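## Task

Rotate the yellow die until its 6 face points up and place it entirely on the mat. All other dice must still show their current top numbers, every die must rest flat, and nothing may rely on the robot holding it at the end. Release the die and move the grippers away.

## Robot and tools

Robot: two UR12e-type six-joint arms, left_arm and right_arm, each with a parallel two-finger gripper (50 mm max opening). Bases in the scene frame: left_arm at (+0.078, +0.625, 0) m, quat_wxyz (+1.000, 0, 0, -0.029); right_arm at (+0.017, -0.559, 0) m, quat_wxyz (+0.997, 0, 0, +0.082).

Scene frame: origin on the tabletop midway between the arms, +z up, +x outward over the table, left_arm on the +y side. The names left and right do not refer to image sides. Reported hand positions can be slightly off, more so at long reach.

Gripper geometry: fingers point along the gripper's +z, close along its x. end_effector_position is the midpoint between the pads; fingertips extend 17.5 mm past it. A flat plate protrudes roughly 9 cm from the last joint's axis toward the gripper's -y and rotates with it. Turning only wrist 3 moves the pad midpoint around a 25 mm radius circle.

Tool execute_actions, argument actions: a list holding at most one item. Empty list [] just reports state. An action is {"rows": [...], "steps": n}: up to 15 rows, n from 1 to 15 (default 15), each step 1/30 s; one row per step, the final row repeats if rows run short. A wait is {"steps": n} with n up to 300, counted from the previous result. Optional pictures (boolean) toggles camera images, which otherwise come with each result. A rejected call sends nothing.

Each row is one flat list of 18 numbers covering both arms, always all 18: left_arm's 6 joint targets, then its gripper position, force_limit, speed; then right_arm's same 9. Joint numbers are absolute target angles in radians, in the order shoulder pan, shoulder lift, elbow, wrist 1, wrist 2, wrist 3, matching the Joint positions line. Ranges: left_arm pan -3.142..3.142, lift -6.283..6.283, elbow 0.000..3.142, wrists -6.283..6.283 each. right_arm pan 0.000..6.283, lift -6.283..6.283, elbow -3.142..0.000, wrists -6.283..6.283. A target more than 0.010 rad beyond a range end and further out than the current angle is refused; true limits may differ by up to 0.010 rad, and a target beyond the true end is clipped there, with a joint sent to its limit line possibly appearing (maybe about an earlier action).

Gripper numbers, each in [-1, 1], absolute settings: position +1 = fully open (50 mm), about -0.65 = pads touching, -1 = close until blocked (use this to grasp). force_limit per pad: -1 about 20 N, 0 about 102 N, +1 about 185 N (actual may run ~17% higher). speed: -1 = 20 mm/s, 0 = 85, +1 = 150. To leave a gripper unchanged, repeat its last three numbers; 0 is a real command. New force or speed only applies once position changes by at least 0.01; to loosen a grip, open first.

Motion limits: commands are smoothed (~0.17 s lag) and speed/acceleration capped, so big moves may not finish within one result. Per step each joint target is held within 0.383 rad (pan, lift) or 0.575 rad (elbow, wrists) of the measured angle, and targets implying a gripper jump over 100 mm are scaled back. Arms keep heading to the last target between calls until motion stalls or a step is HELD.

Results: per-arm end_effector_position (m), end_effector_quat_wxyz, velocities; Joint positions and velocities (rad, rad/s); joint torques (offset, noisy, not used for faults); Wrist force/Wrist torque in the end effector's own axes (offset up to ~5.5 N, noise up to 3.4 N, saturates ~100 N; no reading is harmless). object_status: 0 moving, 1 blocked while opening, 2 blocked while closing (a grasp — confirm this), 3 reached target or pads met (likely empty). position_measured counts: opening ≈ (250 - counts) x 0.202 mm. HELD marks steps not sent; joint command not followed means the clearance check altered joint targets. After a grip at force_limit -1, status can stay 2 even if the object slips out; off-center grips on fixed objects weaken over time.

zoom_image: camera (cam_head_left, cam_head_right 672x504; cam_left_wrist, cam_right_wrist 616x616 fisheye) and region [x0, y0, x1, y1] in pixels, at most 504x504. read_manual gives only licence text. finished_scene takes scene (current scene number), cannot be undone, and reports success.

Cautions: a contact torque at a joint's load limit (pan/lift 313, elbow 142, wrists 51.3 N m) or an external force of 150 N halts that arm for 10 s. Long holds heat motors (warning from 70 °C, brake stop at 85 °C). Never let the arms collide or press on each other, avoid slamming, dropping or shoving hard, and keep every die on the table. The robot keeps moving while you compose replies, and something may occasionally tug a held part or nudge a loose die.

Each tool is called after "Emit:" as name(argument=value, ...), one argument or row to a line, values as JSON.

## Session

Emit:
execute_actions(
  actions=[],
)

Scene clock: 0.00 s of 4500.00 s.
left_arm: end_effector_position=(+0.7373, +0.1586, +0.2453) position_measured=3 object_status=3 end_effector_quat_wxyz=(-0.015, +0.989, +0.146, +0.016) end_effector_velocity=(+0.000, +0.000, -0.002) end_effector_angular_velocity=(+0.002, +0.001, -0.002) | right_arm: end_effector_position=(+0.3735, -0.4623, +0.3677) position_measured=3 object_status=3 end_effector_quat_wxyz=(+0.129, +0.310, +0.749, -0.570) end_effector_velocity=(-0.000, -0.000, -0.000) end_effector_angular_velocity=(-0.001, +0.001, +0.000)
Joint positions: left_arm=[-0.804 -1.3    1.707 -1.969 -1.528  0.416] | right_arm=[ 4.026 -1.537 -2.033 -2.373  1.237  0.5  ]
Joint velocities: left_arm=[-0.     0.002 -0.     0.     0.001  0.002] | right_arm=[ 0.     0.    -0.001  0.     0.    -0.001]
Joint torques (N m, as the arm reports them, + toward a larger angle): no reading
Motor temperatures (°C, as the motors report them): left_arm=[27 32 32 39 36 41] | right_arm=[32 31 32 34 39 36]
Wrist force (N, on the end effector, along its own x y z axes, offset not removed): no reading
Wrist torque (N m, same axes, about the end effector's origin, offset not removed): no reading

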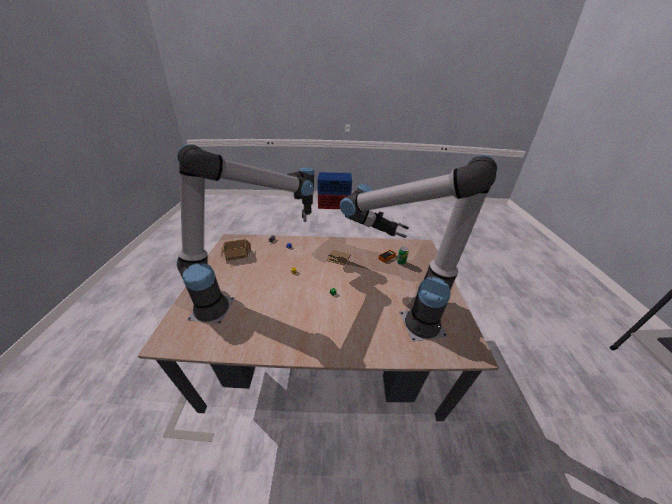

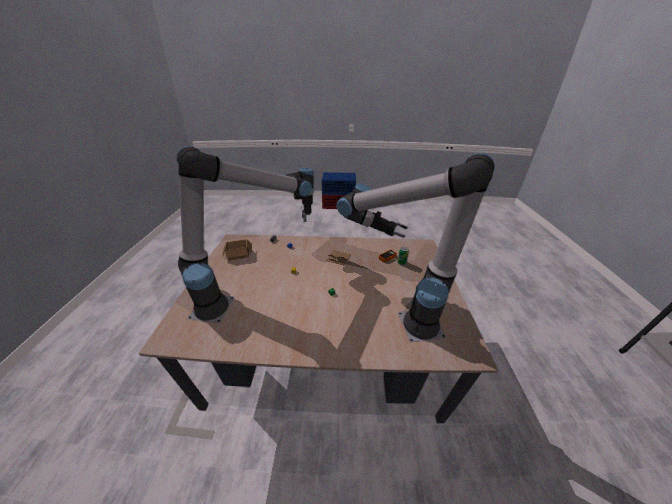

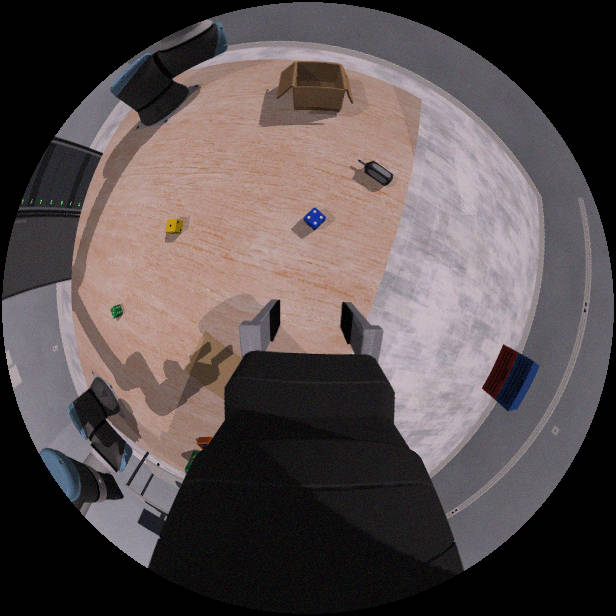

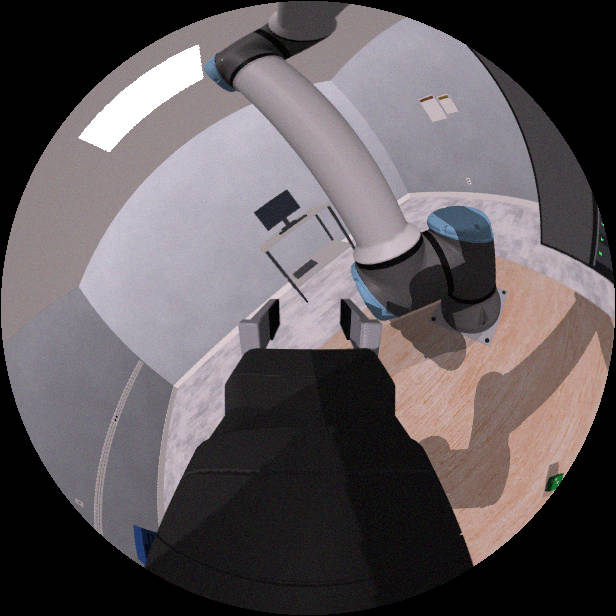

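Emit:
zoom_image(
  camera="cam_left_wrist",
  region=[150, 205, 200, 245],
)

Emit:
zoom_image(
  camera="cam_head_left",
  region=[270, 230, 370, 300],
)

Emit:
zoom_image(
  camera="cam_left_wrist",
  region=[90, 280, 270, 440],
)

Region (150, 205, 200, 245) of cam_left_wrist's 616x616 image, scaled by 10.080, with more detail than that image has; it fills the top 403 rows of this view, and the rest is white.

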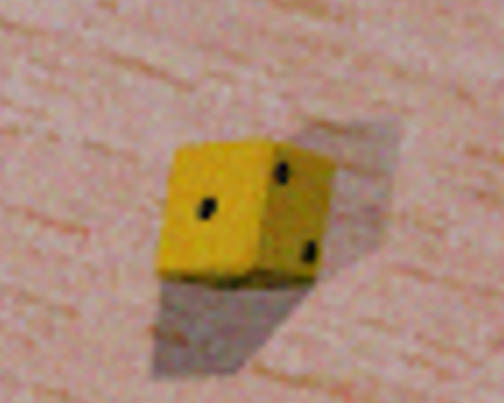

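Region (270, 230, 370, 300) of cam_head_left's 672x504 image, scaled by 5.040, with more detail than that image has; it fills the top 353 rows of this view, and the rest is white.

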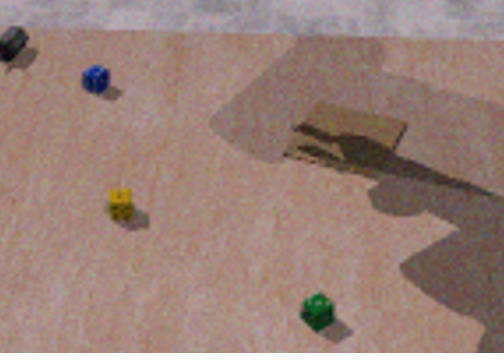

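Region (90, 280, 270, 440) of cam_left_wrist's 616x616 image, scaled by 2.800, with more detail than that image has.

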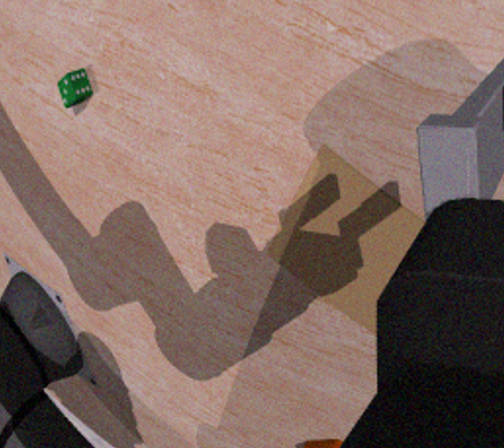

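Emit:
execute_actions(
  actions=[
    {"rows":[[-0.9,-1.3,1.707,-1.6,-1.571,0,1,-0.3,0,3.3,-1.537,-2.033,-2.373,1.237,0.5,1,0,0]],"steps":15},
  ],
  pictures=false,
)

Emit:
execute_actions(
  actions=[
    {"rows":[[-1.1798,-1.0923,1.72,-1.4131,-1.571,0,1,-0.3,0,3.3,-1.537,-2.033,-2.373,1.237,0.5,1,0,0]],"steps":15},
  ],
  pictures=false,
)

Emit:
execute_actions(
  actions=[
    {"steps":30},
  ],
)

Emit:
zoom_image(
  camera="cam_left_wrist",
  region=[240, 250, 400, 360],
)

Scene clock: 106.87 s of 4500.00 s.
left_arm: end_effector_position=(+0.6063, +0.1786, +0.2312) position_measured=3 object_status=3 end_effector_quat_wxyz=(-0.175, +0.938, +0.292, -0.056) end_effector_velocity=(-0.027, +0.010, +0.002) end_effector_angular_velocity=(+0.091, +0.024, +0.086) | right_arm: end_effector_position=(+0.3661, -0.6785, +0.3676) position_measured=3 object_status=3 end_effector_quat_wxyz=(-0.043, +0.516, +0.626, -0.584) end_effector_velocity=(-0.157, -0.455, -0.000) end_effector_angular_velocity=(-0.002, +0.002, -1.302)
Joint positions: left_arm=[-0.898 -1.3    1.707 -1.609 -1.57   0.01 ] | right_arm=[ 3.432 -1.537 -2.033 -2.373  1.237  0.5  ]
Joint velocities: left_arm=[-0.017  0.001 -0.002  0.089 -0.007 -0.108] | right_arm=[-1.301  0.001 -0.002 -0.002 -0.     0.001]
Joint torques (N m, as the arm reports them, + toward a larger angle): left_arm=[ -7.56 -57.96 -62.94  -0.63  -4.19  -1.82] | right_arm=[27.29 44.64 33.97 -3.42  3.81  4.46]
Motor temperatures (°C, as the motors report them): left_arm=[27 32 32 39 36 41] | right_arm=[32 31 32 34 39 36]
Wrist force (N, on the end effector, along its own x y z axes, offset not removed): left_arm=[-1.8 -2.0 1.4] | right_arm=[-0.4 1.0 -0.4]
Wrist torque (N m, same axes, about the end effector's origin, offset not removed): left_arm=[-0.18 0.33 -0.03] | right_arm=[0.11 0.01 -0.08]
Steps of this call (steps 1 to 90: nothing new was sent; then 103.37 s passed at rest; steps 91 to 105: all 15 steps of this action). Readings (joint positions | what the end effector reports):
91: left_arm=[-0.804 -1.300 1.707 -1.969 -1.528 0.416] | right_arm=[4.026 -1.537 -2.033 -2.373 1.237 0.500] | left_arm position_measured=3 object_status=3 | right_arm position_measured=3 object_status=3
92: left_arm=[-0.809 -1.300 1.707 -1.964 -1.532 0.410] | right_arm=[4.020 -1.537 -2.033 -2.373 1.237 0.500] | left_arm position_measured=3 object_status=3 | right_arm position_measured=3 object_status=3
94: left_arm=[-0.838 -1.300 1.707 -1.898 -1.545 0.344] | right_arm=[3.967 -1.537 -2.033 -2.373 1.237 0.500] | left_arm position_measured=3 object_status=3 | right_arm position_measured=3 object_status=3
98: left_arm=[-0.881 -1.300 1.707 -1.700 -1.563 0.120] | right_arm=[3.775 -1.537 -2.033 -2.373 1.237 0.500] | left_arm position_measured=3 object_status=3 | right_arm position_measured=3 object_status=3
105: the state above

Scene clock: 107.37 s of 4500.00 s.
left_arm: end_effector_position=(+0.4468, +0.1163, +0.1148) position_measured=3 object_status=3 end_effector_quat_wxyz=(-0.368, +0.914, +0.160, -0.065) end_effector_velocity=(-0.086, -0.019, -0.049) end_effector_angular_velocity=(+0.188, +0.065, -0.143) | right_arm: end_effector_position=(+0.3473, -0.7232, +0.3676) position_measured=3 object_status=3 end_effector_quat_wxyz=(-0.082, +0.556, +0.590, -0.579) end_effector_velocity=(-0.001, -0.002, -0.000) end_effector_angular_velocity=(-0.001, -0.000, -0.008)
Joint positions: left_arm=[-1.166 -1.102  1.719 -1.422 -1.571  0.   ] | right_arm=[ 3.301 -1.537 -2.033 -2.373  1.237  0.5  ]
Joint velocities: left_arm=[-0.145  0.1    0.006  0.094  0.001 -0.003] | right_arm=[-0.007 -0.001  0.     0.    -0.     0.001]
Joint torques (N m, as the arm reports them, + toward a larger angle): left_arm=[  1.56 -78.53 -32.2    2.29  -2.85  -1.86] | right_arm=[-15.77  31.28  43.92  -0.56   2.97   4.4 ]
Motor temperatures (°C, as the motors report them): left_arm=[27 32 32 39 36 41] | right_arm=[32 31 32 34 39 36]
Wrist force (N, on the end effector, along its own x y z axes, offset not removed): left_arm=[-1.3 -0.7 0.4] | right_arm=[2.8 -0.1 -1.9]
Wrist torque (N m, same axes, about the end effector's origin, offset not removed): left_arm=[0.03 0.23 0.12] | right_arm=[0.02 -0.40 -0.14]
Steps of this call (steps 1 to 15: all 15 steps of this action). Readings (joint positions | what the end effector reports):
1: left_arm=[-0.899 -1.300 1.707 -1.606 -1.571 0.007] | right_arm=[3.394 -1.537 -2.033 -2.373 1.237 0.500] | left_arm position_measured=3 object_status=3 | right_arm position_measured=3 object_status=3
2: left_arm=[-0.905 -1.295 1.707 -1.599 -1.571 0.006] | right_arm=[3.366 -1.537 -2.033 -2.373 1.237 0.500] | left_arm position_measured=3 object_status=3 | right_arm position_measured=3 object_status=3
4: left_arm=[-0.951 -1.258 1.710 -1.564 -1.571 0.005] | right_arm=[3.332 -1.537 -2.033 -2.373 1.237 0.500] | left_arm position_measured=3 object_status=3 | right_arm position_measured=3 object_status=3
8: left_arm=[-1.051 -1.185 1.714 -1.497 -1.571 0.003] | right_arm=[3.308 -1.537 -2.033 -2.373 1.237 0.500] | left_arm position_measured=3 object_status=3 | right_arm position_measured=3 object_status=3
15: the state above

Scene clock: 108.37 s of 4500.00 s.
left_arm: end_effector_position=(+0.4386, +0.1146, +0.1100) position_measured=3 object_status=3 end_effector_quat_wxyz=(-0.377, +0.911, +0.153, -0.064) end_effector_velocity=(-0.000, +0.000, -0.001) end_effector_angular_velocity=(+0.001, -0.001, +0.002) | right_arm: end_effector_position=(+0.3472, -0.7234, +0.3676) position_measured=3 object_status=3 end_effector_quat_wxyz=(-0.082, +0.556, +0.590, -0.579) end_effector_velocity=(-0.000, -0.000, -0.000) end_effector_angular_velocity=(+0.000, -0.001, -0.000)
Joint positions: left_arm=[-1.18  -1.092  1.72  -1.413 -1.571 -0.   ] | right_arm=[ 3.3   -1.537 -2.033 -2.373  1.237  0.5  ]
Joint velocities: left_arm=[-0.     0.001  0.    -0.    -0.001 -0.003] | right_arm=[-0.     0.001 -0.001  0.001 -0.    -0.   ]
Joint torques (N m, as the arm reports them, + toward a larger angle): left_arm=[ -8.33 -67.11 -27.41   2.62  -2.58  -1.73] | right_arm=[-10.12  28.71  51.4    0.59   0.93   4.87]
Motor temperatures (°C, as the motors report them): left_arm=[27 32 32 39 36 41] | right_arm=[32 31 32 34 39 36]
Wrist force (N, on the end effector, along its own x y z axes, offset not removed): left_arm=[1.6 -6.1 -0.9] | right_arm=[-0.7 -1.5 -3.4]
Wrist torque (N m, same axes, about the end effector's origin, offset not removed): left_arm=[-1.07 -0.47 0.09] | right_arm=[-0.30 0.22 -0.03]
Steps of this call (steps 1 to 30: the robot went on to your last target). Readings (joint positions | what the end effector reports):
1: left_arm=[-1.170 -1.099 1.720 -1.419 -1.571 0.000] | right_arm=[3.301 -1.537 -2.033 -2.373 1.237 0.500] | left_arm position_measured=3 object_status=3 | right_arm position_measured=3 object_status=3
2: left_arm=[-1.173 -1.097 1.720 -1.417 -1.571 0.000] | right_arm=[3.300 -1.537 -2.033 -2.373 1.237 0.500] | left_arm position_measured=3 object_status=3 | right_arm position_measured=3 object_status=3
4: left_arm=[-1.176 -1.095 1.720 -1.415 -1.571 0.000] | right_arm=[3.300 -1.537 -2.033 -2.373 1.237 0.500] | left_arm position_measured=3 object_status=3 | right_arm position_measured=3 object_status=3
8: left_arm=[-1.179 -1.093 1.720 -1.414 -1.571 0.000] | right_arm=[3.300 -1.537 -2.033 -2.373 1.237 0.500] | left_arm position_measured=3 object_status=3 | right_arm position_measured=3 object_status=3
30: the state above
All arms were judged still, so your last target was given up. Only a new action makes them travel on or press farther. Fingers that are still opening or closing keep moving.

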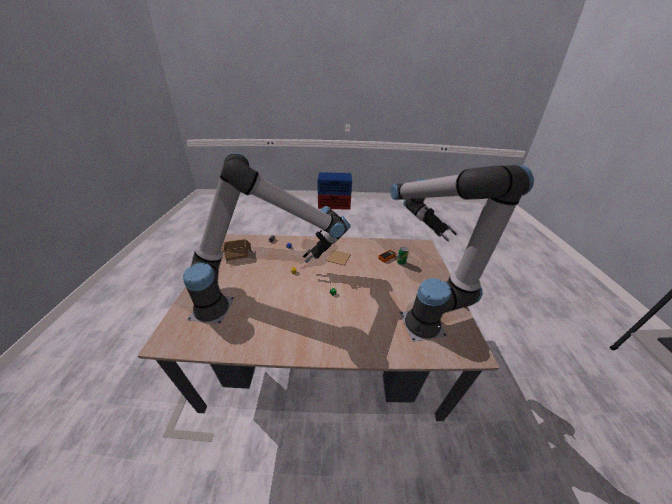

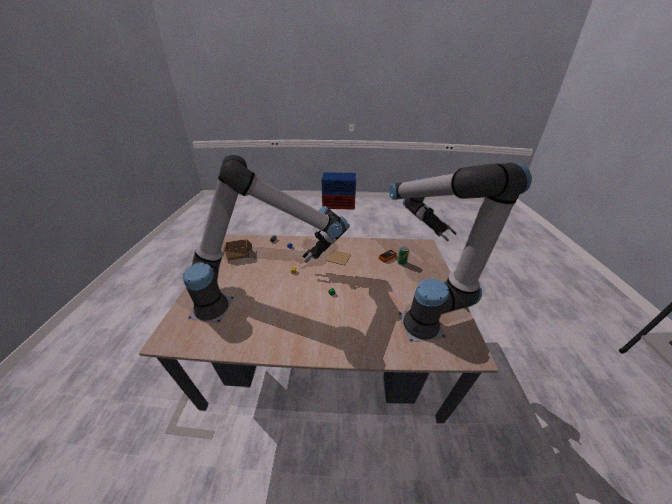

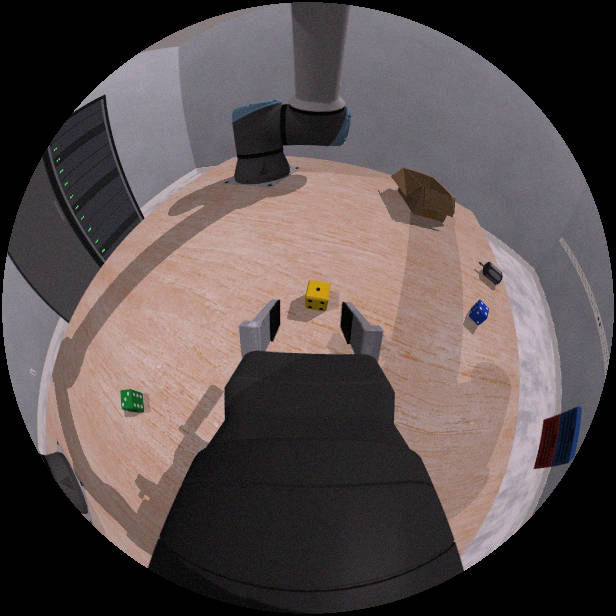

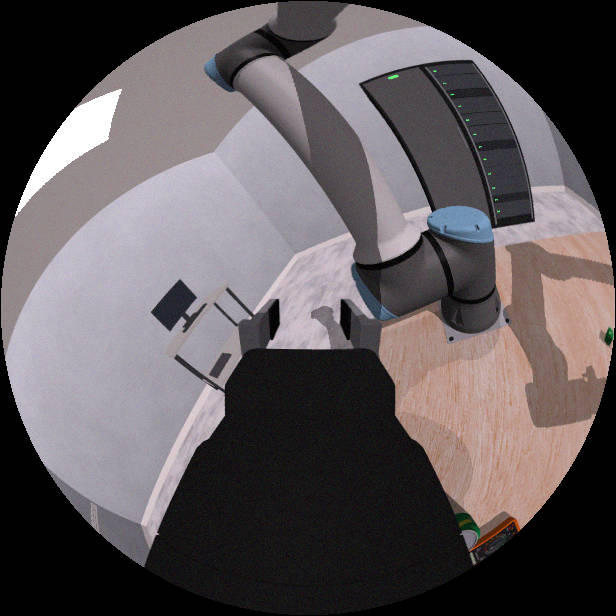

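Region (240, 250, 400, 360) of cam_left_wrist's 616x616 image, scaled by 3.150, with more detail than that image has; it fills the top 346 rows of this view, and the rest is white.

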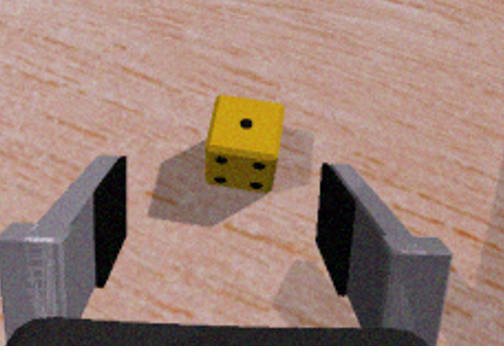

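Emit:
execute_actions(
  actions=[
    {"rows":[[-1.1765,-1.0987,1.758,-1.4447,-1.571,0,1,-0.3,0,3.3,-1.537,-2.033,-2.373,1.237,0.5,1,0,0],[-1.173,-1.105,1.796,-1.4763,-1.571,0,1,-0.3,0,3.3,-1.537,-2.033,-2.373,1.237,0.5,1,0,0],[-1.17,-1.1114,1.834,-1.508,-1.571,0,1,-0.3,0,3.3,-1.537,-2.033,-2.373,1.237,0.5,1,0,0],[-1.1665,-1.1177,1.872,-1.5396,-1.571,0,1,-0.3,0,3.3,-1.537,-2.033,-2.373,1.237,0.5,1,0,0],[-1.1631,-1.1241,1.9099,-1.5712,-1.571,0,1,-0.3,0,3.3,-1.537,-2.033,-2.373,1.237,0.5,1,0,0]],"steps":15},
  ],
  pictures=false,
)

Emit:
execute_actions(
  actions=[
    {"steps":12},
  ],
)

Emit:
zoom_image(
  camera="cam_left_wrist",
  region=[240, 260, 400, 370],
)

Scene clock: 131.90 s of 4500.00 s.
left_arm: end_effector_position=(+0.4216, +0.1901, +0.0515) position_measured=3 object_status=3 end_effector_quat_wxyz=(-0.377, +0.910, +0.161, -0.067) end_effector_velocity=(-0.005, +0.021, -0.015) end_effector_angular_velocity=(+0.001, -0.000, +0.003) | right_arm: end_effector_position=(+0.3472, -0.7234, +0.3676) position_measured=3 object_status=3 end_effector_quat_wxyz=(-0.082, +0.556, +0.590, -0.579) end_effector_velocity=(-0.000, -0.000, -0.000) end_effector_angular_velocity=(-0.000, +0.001, +0.000)
Joint positions: left_arm=[-1.163 -1.123  1.905 -1.567 -1.571  0.   ] | right_arm=[ 3.3   -1.537 -2.033 -2.373  1.237  0.5  ]
Joint velocities: left_arm=[ 0.004 -0.007  0.048 -0.04   0.001 -0.   ] | right_arm=[ 0. -0. -0. -0.  0. -0.]
Joint torques (N m, as the arm reports them, + toward a larger angle): left_arm=[ 11.05 -75.62 -24.91  -4.39  -1.99  -1.83] | right_arm=[-13.68  26.58  50.97  -0.04  -4.42   4.13]
Motor temperatures (°C, as the motors report them): left_arm=[27 32 32 39 36 41] | right_arm=[32 31 32 34 39 36]
Wrist force (N, on the end effector, along its own x y z axes, offset not removed): left_arm=[-0.1 2.2 -3.2] | right_arm=[1.3 0.0 -0.3]
Wrist torque (N m, same axes, about the end effector's origin, offset not removed): left_arm=[0.39 0.14 -0.07] | right_arm=[0.06 -0.19 -0.14]
Steps of this call (steps 1 to 90: nothing new was sent; then 20.03 s passed at rest; steps 91 to 105: all 15 steps of this action). Readings (joint positions | what the end effector reports):
91: left_arm=[-1.180 -1.092 1.720 -1.413 -1.571 -0.000] | right_arm=[3.300 -1.537 -2.033 -2.373 1.237 0.500] | left_arm position_measured=3 object_status=3 | right_arm position_measured=3 object_status=3
92: left_arm=[-1.179 -1.093 1.724 -1.417 -1.571 -0.000] | right_arm=[3.300 -1.537 -2.033 -2.373 1.237 0.500] | left_arm position_measured=3 object_status=3 | right_arm position_measured=3 object_status=3
94: left_arm=[-1.176 -1.099 1.754 -1.442 -1.571 -0.000] | right_arm=[3.300 -1.537 -2.033 -2.373 1.237 0.500] | left_arm position_measured=3 object_status=3 | right_arm position_measured=3 object_status=3
98: left_arm=[-1.167 -1.116 1.856 -1.527 -1.571 0.000] | right_arm=[3.300 -1.537 -2.033 -2.373 1.237 0.500] | left_arm position_measured=3 object_status=3 | right_arm position_measured=3 object_status=3
105: the state above

Scene clock: 132.30 s of 4500.00 s.
left_arm: end_effector_position=(+0.4211, +0.1921, +0.0501) position_measured=3 object_status=3 end_effector_quat_wxyz=(-0.377, +0.910, +0.161, -0.067) end_effector_velocity=(-0.000, +0.001, -0.000) end_effector_angular_velocity=(+0.001, -0.001, +0.001) | right_arm: end_effector_position=(+0.3472, -0.7234, +0.3676) position_measured=3 object_status=3 end_effector_quat_wxyz=(-0.082, +0.556, +0.590, -0.579) end_effector_velocity=(+0.000, -0.000, +0.000) end_effector_angular_velocity=(+0.001, -0.001, +0.001)
Joint positions: left_arm=[-1.163 -1.124  1.91  -1.571 -1.571 -0.   ] | right_arm=[ 3.3   -1.537 -2.033 -2.373  1.237  0.5  ]
Joint velocities: left_arm=[ 0.    -0.001  0.001 -0.     0.    -0.002] | right_arm=[ 0.     0.001  0.     0.    -0.    -0.001]
Joint torques (N m, as the arm reports them, + toward a larger angle): left_arm=[  9.47 -76.44 -21.57  -4.7   -2.08  -1.37] | right_arm=[-13.67  28.38  49.84   0.83  -4.35   4.56]
Motor temperatures (°C, as the motors report them): left_arm=[27 32 32 39 36 41] | right_arm=[32 31 32 34 39 36]
Wrist force (N, on the end effector, along its own x y z axes, offset not removed): left_arm=[5.8 -1.4 -0.2] | right_arm=[1.4 -1.6 -2.1]
Wrist torque (N m, same axes, about the end effector's origin, offset not removed): left_arm=[-0.40 -1.00 -0.29] | right_arm=[-0.25 -0.22 -0.15]
Steps of this call (steps 1 to 12: the robot went on to your last target). Readings (joint positions | what the end effector reports):
1: left_arm=[-1.163 -1.124 1.907 -1.569 -1.571 0.000] | right_arm=[3.300 -1.537 -2.033 -2.373 1.237 0.500] | left_arm position_measured=3 object_status=3 | right_arm position_measured=3 object_status=3
2: left_arm=[-1.163 -1.124 1.908 -1.569 -1.571 0.000] | right_arm=[3.300 -1.537 -2.033 -2.373 1.237 0.500] | left_arm position_measured=3 object_status=3 | right_arm position_measured=3 object_status=3
4: left_arm=[-1.163 -1.124 1.909 -1.570 -1.571 -0.000] | right_arm=[3.300 -1.537 -2.033 -2.373 1.237 0.500] | left_arm position_measured=3 object_status=3 | right_arm position_measured=3 object_status=3
8: left_arm=[-1.163 -1.124 1.910 -1.571 -1.571 -0.000] | right_arm=[3.300 -1.537 -2.033 -2.373 1.237 0.500] | left_arm position_measured=3 object_status=3 | right_arm position_measured=3 object_status=3
12: the state above

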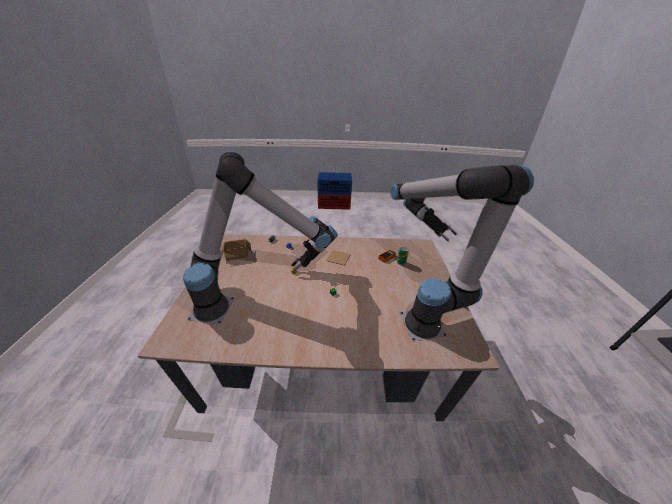

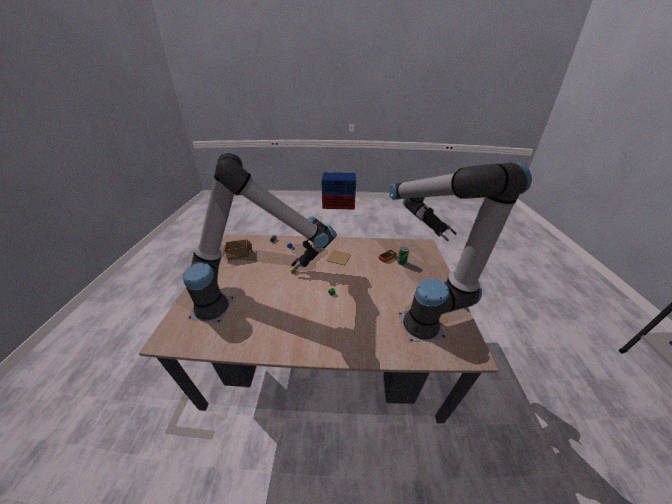

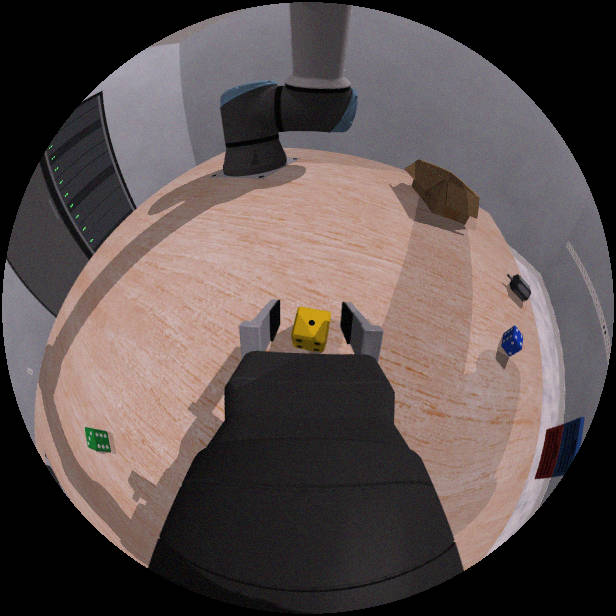

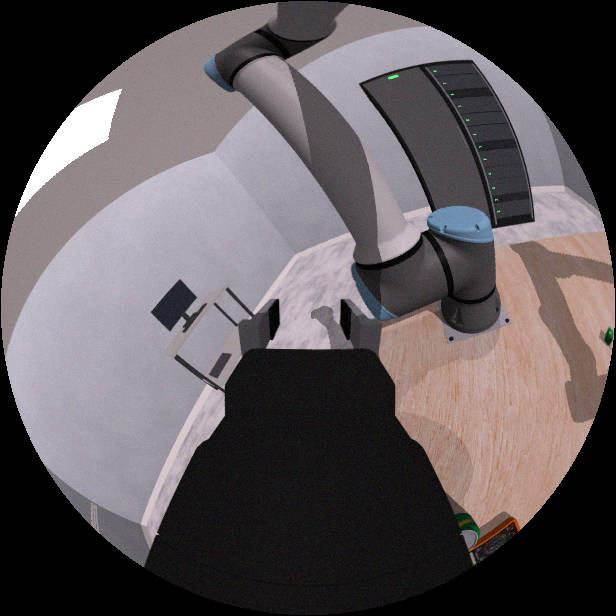

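Region (240, 260, 400, 370) of cam_left_wrist's 616x616 image, scaled by 3.150, with more detail than that image has; it fills the top 346 rows of this view, and the rest is white.

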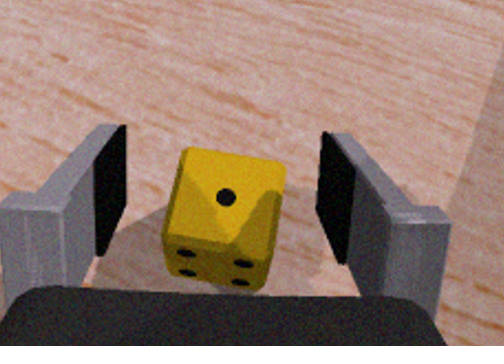

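Emit:
execute_actions(
  actions=[
    {"rows":[[-1.1631,-1.1157,1.9126,-1.5823,-1.571,0,1,-0.3,0,3.3,-1.537,-2.033,-2.373,1.237,0.5,1,0,0],[-1.1631,-1.1073,1.9153,-1.5934,-1.571,0,1,-0.3,0,3.3,-1.537,-2.033,-2.373,1.237,0.5,1,0,0],[-1.1631,-1.099,1.918,-1.6044,-1.571,0,1,-0.3,0,3.3,-1.537,-2.033,-2.373,1.237,0.5,1,0,0],[-1.1631,-1.0906,1.9207,-1.6155,-1.571,0,1,-0.3,0,3.3,-1.537,-2.033,-2.373,1.237,0.5,1,0,0]],"steps":15},
  ],
  pictures=false,
)

Emit:
execute_actions(
  actions=[
    {"rows":[[-1.1631,-1.0906,1.9207,-1.6155,-1.571,0,-1,-0.3,-0.6,3.3,-1.537,-2.033,-2.373,1.237,0.5,1,0,0]],"steps":15},
  ],
  pictures=false,
)

Emit:
execute_actions(
  actions=[
    {"steps":15},
  ],
)

Emit:
zoom_image(
  camera="cam_left_wrist",
  region=[240, 260, 400, 370],
)

Scene clock: 149.30 s of 4500.00 s.
left_arm: end_effector_position=(+0.4211, +0.1920, +0.0239) position_measured=3 object_status=3 end_effector_quat_wxyz=(-0.377, +0.910, +0.161, -0.067) end_effector_velocity=(+0.000, +0.000, -0.005) end_effector_angular_velocity=(+0.002, +0.000, -0.001) | right_arm: end_effector_position=(+0.3472, -0.7234, +0.3676) position_measured=3 object_status=3 end_effector_quat_wxyz=(-0.082, +0.556, +0.590, -0.579) end_effector_velocity=(+0.000, +0.000, +0.000) end_effector_angular_velocity=(-0.001, -0.001, -0.000)
Joint positions: left_arm=[-1.163 -1.091  1.921 -1.615 -1.571  0.   ] | right_arm=[ 3.3   -1.537 -2.033 -2.373  1.237  0.5  ]
Joint velocities: left_arm=[-0.     0.007  0.001 -0.007  0.001  0.   ] | right_arm=[-0.     0.     0.     0.    -0.     0.001]
Joint torques (N m, as the arm reports them, + toward a larger angle): left_arm=[  6.21 -59.35 -20.92  -4.74  -1.31  -1.87] | right_arm=[-12.07  24.63  48.14   0.23  -3.71   4.47]
Motor temperatures (°C, as the motors report them): left_arm=[27 32 32 39 36 41] | right_arm=[32 31 32 34 39 36]
Wrist force (N, on the end effector, along its own x y z axes, offset not removed): left_arm=[-0.2 -0.1 1.0] | right_arm=[2.5 1.1 0.2]
Wrist torque (N m, same axes, about the end effector's origin, offset not removed): left_arm=[-0.08 0.13 -0.03] | right_arm=[0.28 -0.36 -0.16]
Steps of this call (steps 1 to 15: the robot went on to your last target; steps 16 to 90: nothing new was sent; then 13.50 s passed at rest; steps 91 to 105: all 15 steps of this action). Readings (joint positions | what the end effector reports):
91: left_arm=[-1.163 -1.124 1.910 -1.571 -1.571 -0.000] | right_arm=[3.300 -1.537 -2.033 -2.373 1.237 0.500] | left_arm position_measured=3 object_status=3 | right_arm position_measured=3 object_status=3
92: left_arm=[-1.163 -1.123 1.910 -1.573 -1.571 -0.000] | right_arm=[3.300 -1.537 -2.033 -2.373 1.237 0.500] | left_arm position_measured=3 object_status=3 | right_arm position_measured=3 object_status=3
94: left_arm=[-1.163 -1.115 1.913 -1.583 -1.571 -0.000] | right_arm=[3.300 -1.537 -2.033 -2.373 1.237 0.500] | left_arm position_measured=3 object_status=3 | right_arm position_measured=3 object_status=3
98: left_arm=[-1.163 -1.098 1.919 -1.606 -1.571 -0.000] | right_arm=[3.300 -1.537 -2.033 -2.373 1.237 0.500] | left_arm position_measured=3 object_status=3 | right_arm position_measured=3 object_status=3
105: the state above

Scene clock: 149.80 s of 4500.00 s.
left_arm: end_effector_position=(+0.4211, +0.1921, +0.0234) position_measured=105 object_status=0 end_effector_quat_wxyz=(-0.377, +0.910, +0.161, -0.067) end_effector_velocity=(-0.000, -0.000, -0.000) end_effector_angular_velocity=(-0.000, +0.001, +0.000) | right_arm: end_effector_position=(+0.3472, -0.7234, +0.3676) position_measured=3 object_status=3 end_effector_quat_wxyz=(-0.082, +0.556, +0.590, -0.579) end_effector_velocity=(-0.000, -0.000, +0.000) end_effector_angular_velocity=(-0.000, -0.000, +0.000)
Joint positions: left_arm=[-1.163 -1.091  1.921 -1.615 -1.571  0.   ] | right_arm=[ 3.3   -1.537 -2.033 -2.373  1.237  0.5  ]
Joint velocities: left_arm=[ 0.     0.001 -0.    -0.    -0.001  0.   ] | right_arm=[-0.     0.001 -0.    -0.    -0.     0.   ]
Joint torques (N m, as the arm reports them, + toward a larger angle): left_arm=[  4.73 -59.37 -21.08  -4.53  -0.86  -1.75] | right_arm=[-9.48 25.19 50.64  0.07 -3.69  3.93]
Motor temperatures (°C, as the motors report them): left_arm=[27 32 32 39 36 41] | right_arm=[32 31 32 34 39 36]
Wrist force (N, on the end effector, along its own x y z axes, offset not removed): left_arm=[-2.0 -0.3 -3.0] | right_arm=[0.8 -0.6 -2.6]
Wrist torque (N m, same axes, about the end effector's origin, offset not removed): left_arm=[-0.04 0.40 -0.01] | right_arm=[-0.13 -0.08 0.03]
Steps of this call (steps 1 to 15: all 15 steps of this action). Readings (joint positions | what the end effector reports):
1: left_arm=[-1.163 -1.091 1.921 -1.615 -1.571 -0.000] | right_arm=[3.300 -1.537 -2.033 -2.373 1.237 0.500] | left_arm position_measured=5 object_status=0 | right_arm position_measured=3 object_status=3
2: left_arm=[-1.163 -1.091 1.921 -1.615 -1.571 -0.000] | right_arm=[3.300 -1.537 -2.033 -2.373 1.237 0.500] | left_arm position_measured=13 object_status=0 | right_arm position_measured=3 object_status=3
4: left_arm=[-1.163 -1.091 1.921 -1.615 -1.571 0.000] | right_arm=[3.300 -1.537 -2.033 -2.373 1.237 0.500] | left_arm position_measured=28 object_status=0 | right_arm position_measured=3 object_status=3
8: left_arm=[-1.163 -1.091 1.921 -1.615 -1.571 -0.000] | right_arm=[3.300 -1.537 -2.033 -2.373 1.237 0.500] | left_arm position_measured=58 object_status=0 | right_arm position_measured=3 object_status=3
15: the state above

Scene clock: 150.30 s of 4500.00 s.
left_arm: end_effector_position=(+0.4211, +0.1921, +0.0234) position_measured=105 object_status=2 end_effector_quat_wxyz=(-0.377, +0.910, +0.161, -0.067) end_effector_velocity=(+0.001, -0.002, +0.001) end_effector_angular_velocity=(-0.003, -0.001, -0.000) | right_arm: end_effector_position=(+0.3472, -0.7234, +0.3676) position_measured=3 object_status=3 end_effector_quat_wxyz=(-0.082, +0.556, +0.590, -0.579) end_effector_velocity=(+0.000, -0.000, +0.000) end_effector_angular_velocity=(+0.001, +0.000, +0.000)
Joint positions: left_arm=[-1.163 -1.091  1.921 -1.615 -1.571 -0.   ] | right_arm=[ 3.3   -1.537 -2.033 -2.373  1.237  0.5  ]
Joint velocities: left_arm=[ 0.    -0.001 -0.002  0.    -0.     0.   ] | right_arm=[-0.    -0.     0.001 -0.    -0.    -0.001]
Joint torques (N m, as the arm reports them, + toward a larger angle): left_arm=[  0.74 -57.99 -19.38  -4.84  -1.35  -1.08] | right_arm=[-12.4   26.22  50.92  -0.23  -4.08   4.36]
Motor temperatures (°C, as the motors report them): left_arm=[27 32 32 39 36 41] | right_arm=[32 31 32 34 39 36]
Wrist force (N, on the end effector, along its own x y z axes, offset not removed): left_arm=[2.9 -0.3 -6.1] | right_arm=[2.2 -0.6 -1.4]
Wrist torque (N m, same axes, about the end effector's origin, offset not removed): left_arm=[0.04 -0.56 -0.02] | right_arm=[-0.17 -0.31 -0.08]
Steps of this call (steps 1 to 15: the robot went on to your last target). Readings (joint positions | what the end effector reports):
1: left_arm=[-1.163 -1.091 1.921 -1.615 -1.571 0.000] | right_arm=[3.300 -1.537 -2.033 -2.373 1.237 0.500] | left_arm position_measured=105 object_status=0 | right_arm position_measured=3 object_status=3
2: left_arm=[-1.163 -1.091 1.921 -1.615 -1.571 0.000] | right_arm=[3.300 -1.537 -2.033 -2.373 1.237 0.500] | left_arm position_measured=105 object_status=0 | right_arm position_measured=3 object_status=3
4: left_arm=[-1.163 -1.091 1.921 -1.615 -1.571 0.000] | right_arm=[3.300 -1.537 -2.033 -2.373 1.237 0.500] | left_arm position_measured=105 object_status=0 | right_arm position_measured=3 object_status=3
8: left_arm=[-1.163 -1.091 1.921 -1.615 -1.571 -0.000] | right_arm=[3.300 -1.537 -2.033 -2.373 1.237 0.500] | left_arm position_measured=105 object_status=2 | right_arm position_measured=3 object_status=3
15: the state above
All arms were judged still, so your last target was given up. Only a new action makes them travel on or press farther. Fingers that are still opening or closing keep moving.

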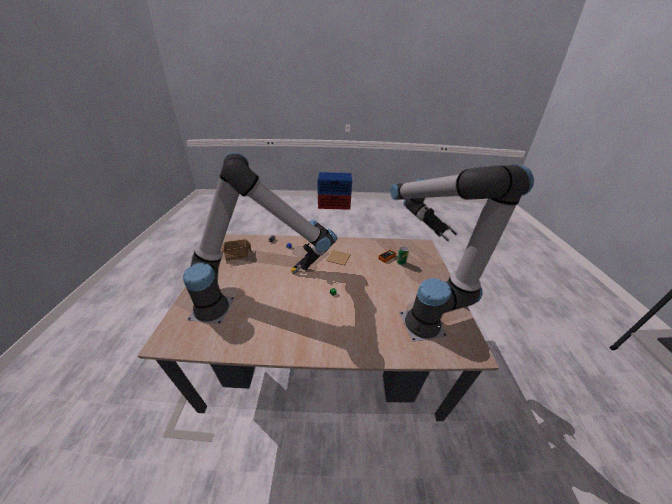

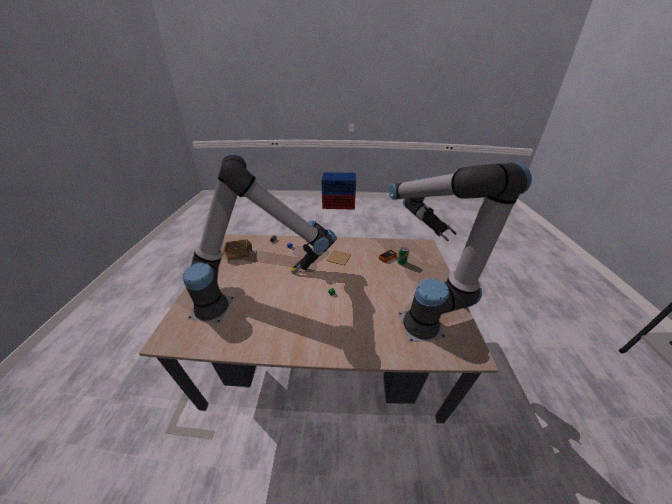

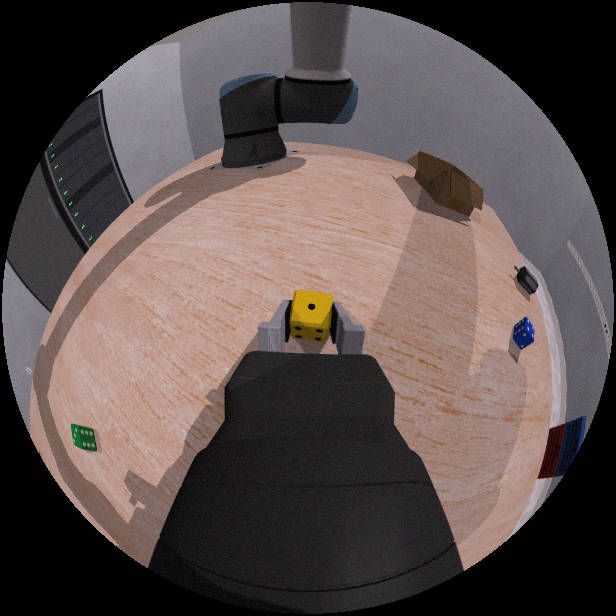

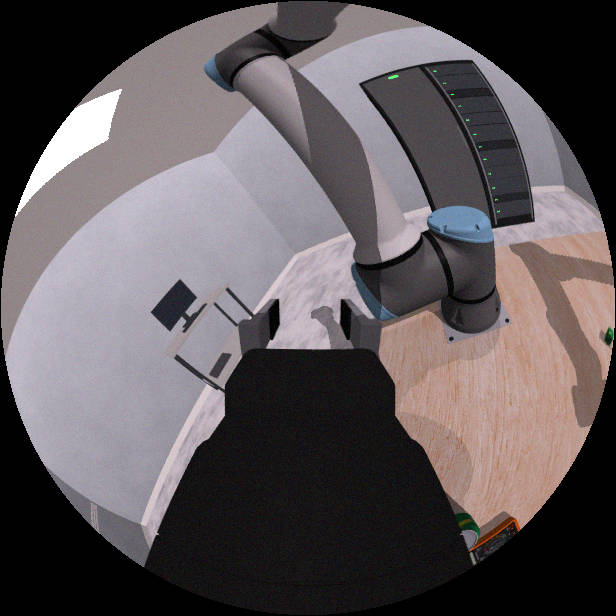

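Region (240, 260, 400, 370) of cam_left_wrist's 616x616 image, scaled by 3.150, with more detail than that image has; it fills the top 346 rows of this view, and the rest is white.

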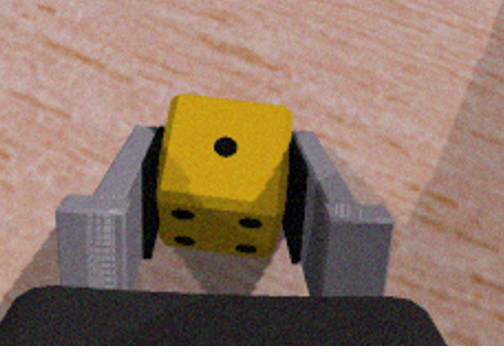

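Emit:
execute_actions(
  actions=[
    {"rows":[[-1.1631,-1.0906,1.9207,-1.6155,-1.571,0,-0.97,0.3,0,3.3,-1.537,-2.033,-2.373,1.237,0.5,1,0,0]],"steps":15},
  ],
)

Emit:
zoom_image(
  camera="cam_left_wrist",
  region=[240, 260, 400, 370],
)

Scene clock: 157.63 s of 4500.00 s.
left_arm: end_effector_position=(+0.4211, +0.1921, +0.0234) position_measured=110 object_status=2 end_effector_quat_wxyz=(-0.377, +0.910, +0.161, -0.067) end_effector_velocity=(+0.000, -0.000, +0.000) end_effector_angular_velocity=(-0.001, -0.000, +0.000) | right_arm: end_effector_position=(+0.3472, -0.7234, +0.3676) position_measured=3 object_status=3 end_effector_quat_wxyz=(-0.082, +0.556, +0.590, -0.579) end_effector_velocity=(+0.001, +0.000, -0.000) end_effector_angular_velocity=(-0.001, +0.001, +0.000)
Joint positions: left_arm=[-1.163 -1.091  1.921 -1.616 -1.571  0.   ] | right_arm=[ 3.3   -1.537 -2.033 -2.373  1.237  0.5  ]
Joint velocities: left_arm=[ 0. -0. -0. -0. -0. -0.] | right_arm=[ 0.    -0.002  0.    -0.    -0.     0.   ]
Joint torques (N m, as the arm reports them, + toward a larger angle): left_arm=[-10.12 -61.09 -20.47  -4.91  -1.19  -1.86] | right_arm=[-12.47  27.66  50.38   0.02  -3.78   4.3 ]
Motor temperatures (°C, as the motors report them): left_arm=[27 32 32 39 36 41] | right_arm=[32 31 32 34 39 36]
Wrist force (N, on the end effector, along its own x y z axes, offset not removed): left_arm=[-5.5 -1.1 -0.2] | right_arm=[1.4 -1.4 -3.5]
Wrist torque (N m, same axes, about the end effector's origin, offset not removed): left_arm=[0.10 1.00 0.11] | right_arm=[-0.29 -0.18 -0.10]
Steps of this call (steps 1 to 90: nothing new was sent; then 3.83 s passed at rest; steps 91 to 105: all 15 steps of this action). Readings (joint positions | what the end effector reports):
91: left_arm=[-1.163 -1.091 1.921 -1.616 -1.571 0.000] | right_arm=[3.300 -1.537 -2.033 -2.373 1.237 0.500] | left_arm position_measured=109 object_status=0 | right_arm position_measured=3 object_status=3
92: left_arm=[-1.163 -1.091 1.921 -1.616 -1.571 -0.000] | right_arm=[3.300 -1.537 -2.033 -2.373 1.237 0.500] | left_arm position_measured=110 object_status=0 | right_arm position_measured=3 object_status=3
94: left_arm=[-1.163 -1.091 1.921 -1.616 -1.571 0.000] | right_arm=[3.300 -1.537 -2.033 -2.373 1.237 0.500] | left_arm position_measured=110 object_status=0 | right_arm position_measured=3 object_status=3
98: left_arm=[-1.163 -1.091 1.921 -1.616 -1.571 -0.000] | right_arm=[3.300 -1.537 -2.033 -2.373 1.237 0.500] | left_arm position_measured=110 object_status=2 | right_arm position_measured=3 object_status=3
105: the state above

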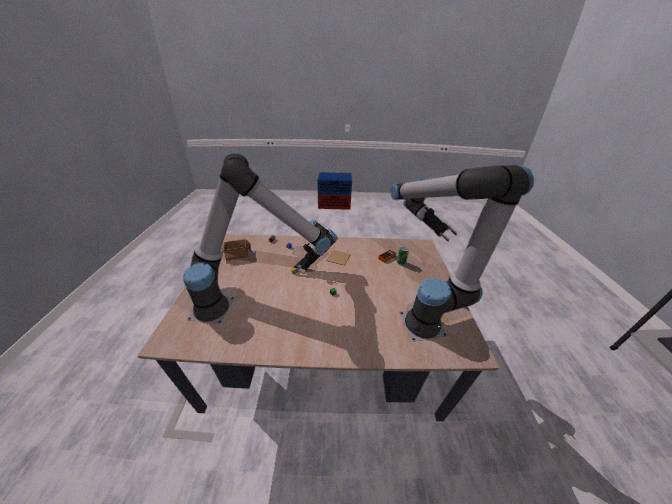

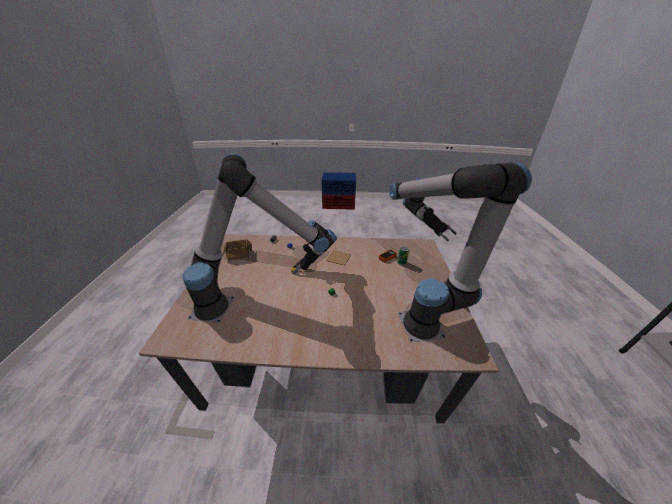

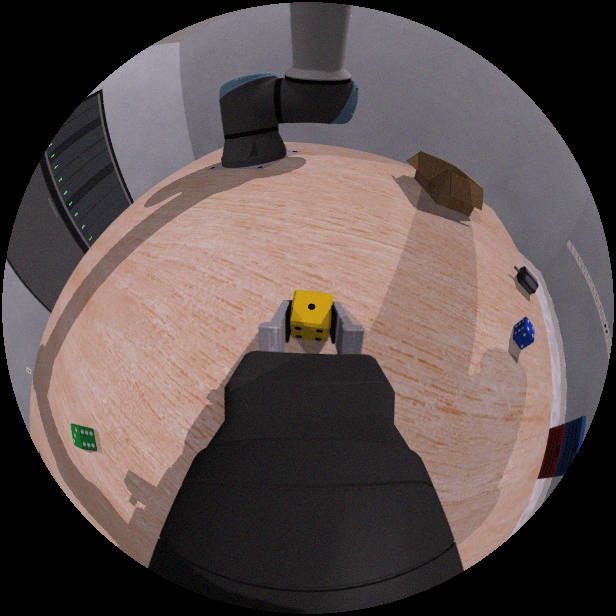

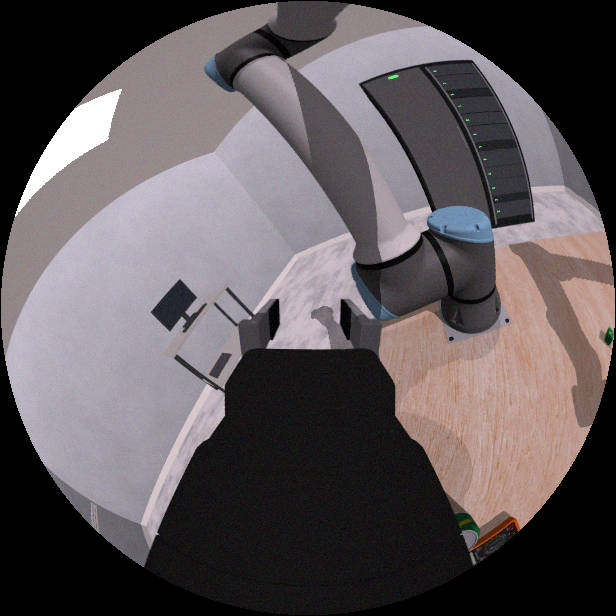

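Region (240, 260, 400, 370) of cam_left_wrist's 616x616 image, scaled by 3.150, with more detail than that image has; it fills the top 346 rows of this view, and the rest is white.

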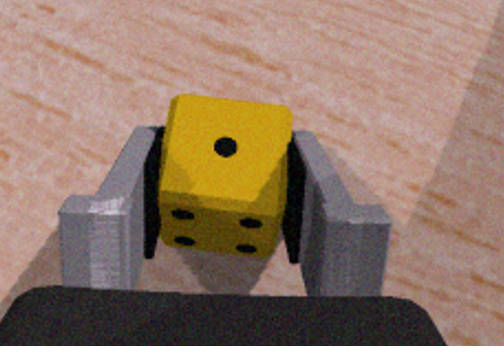

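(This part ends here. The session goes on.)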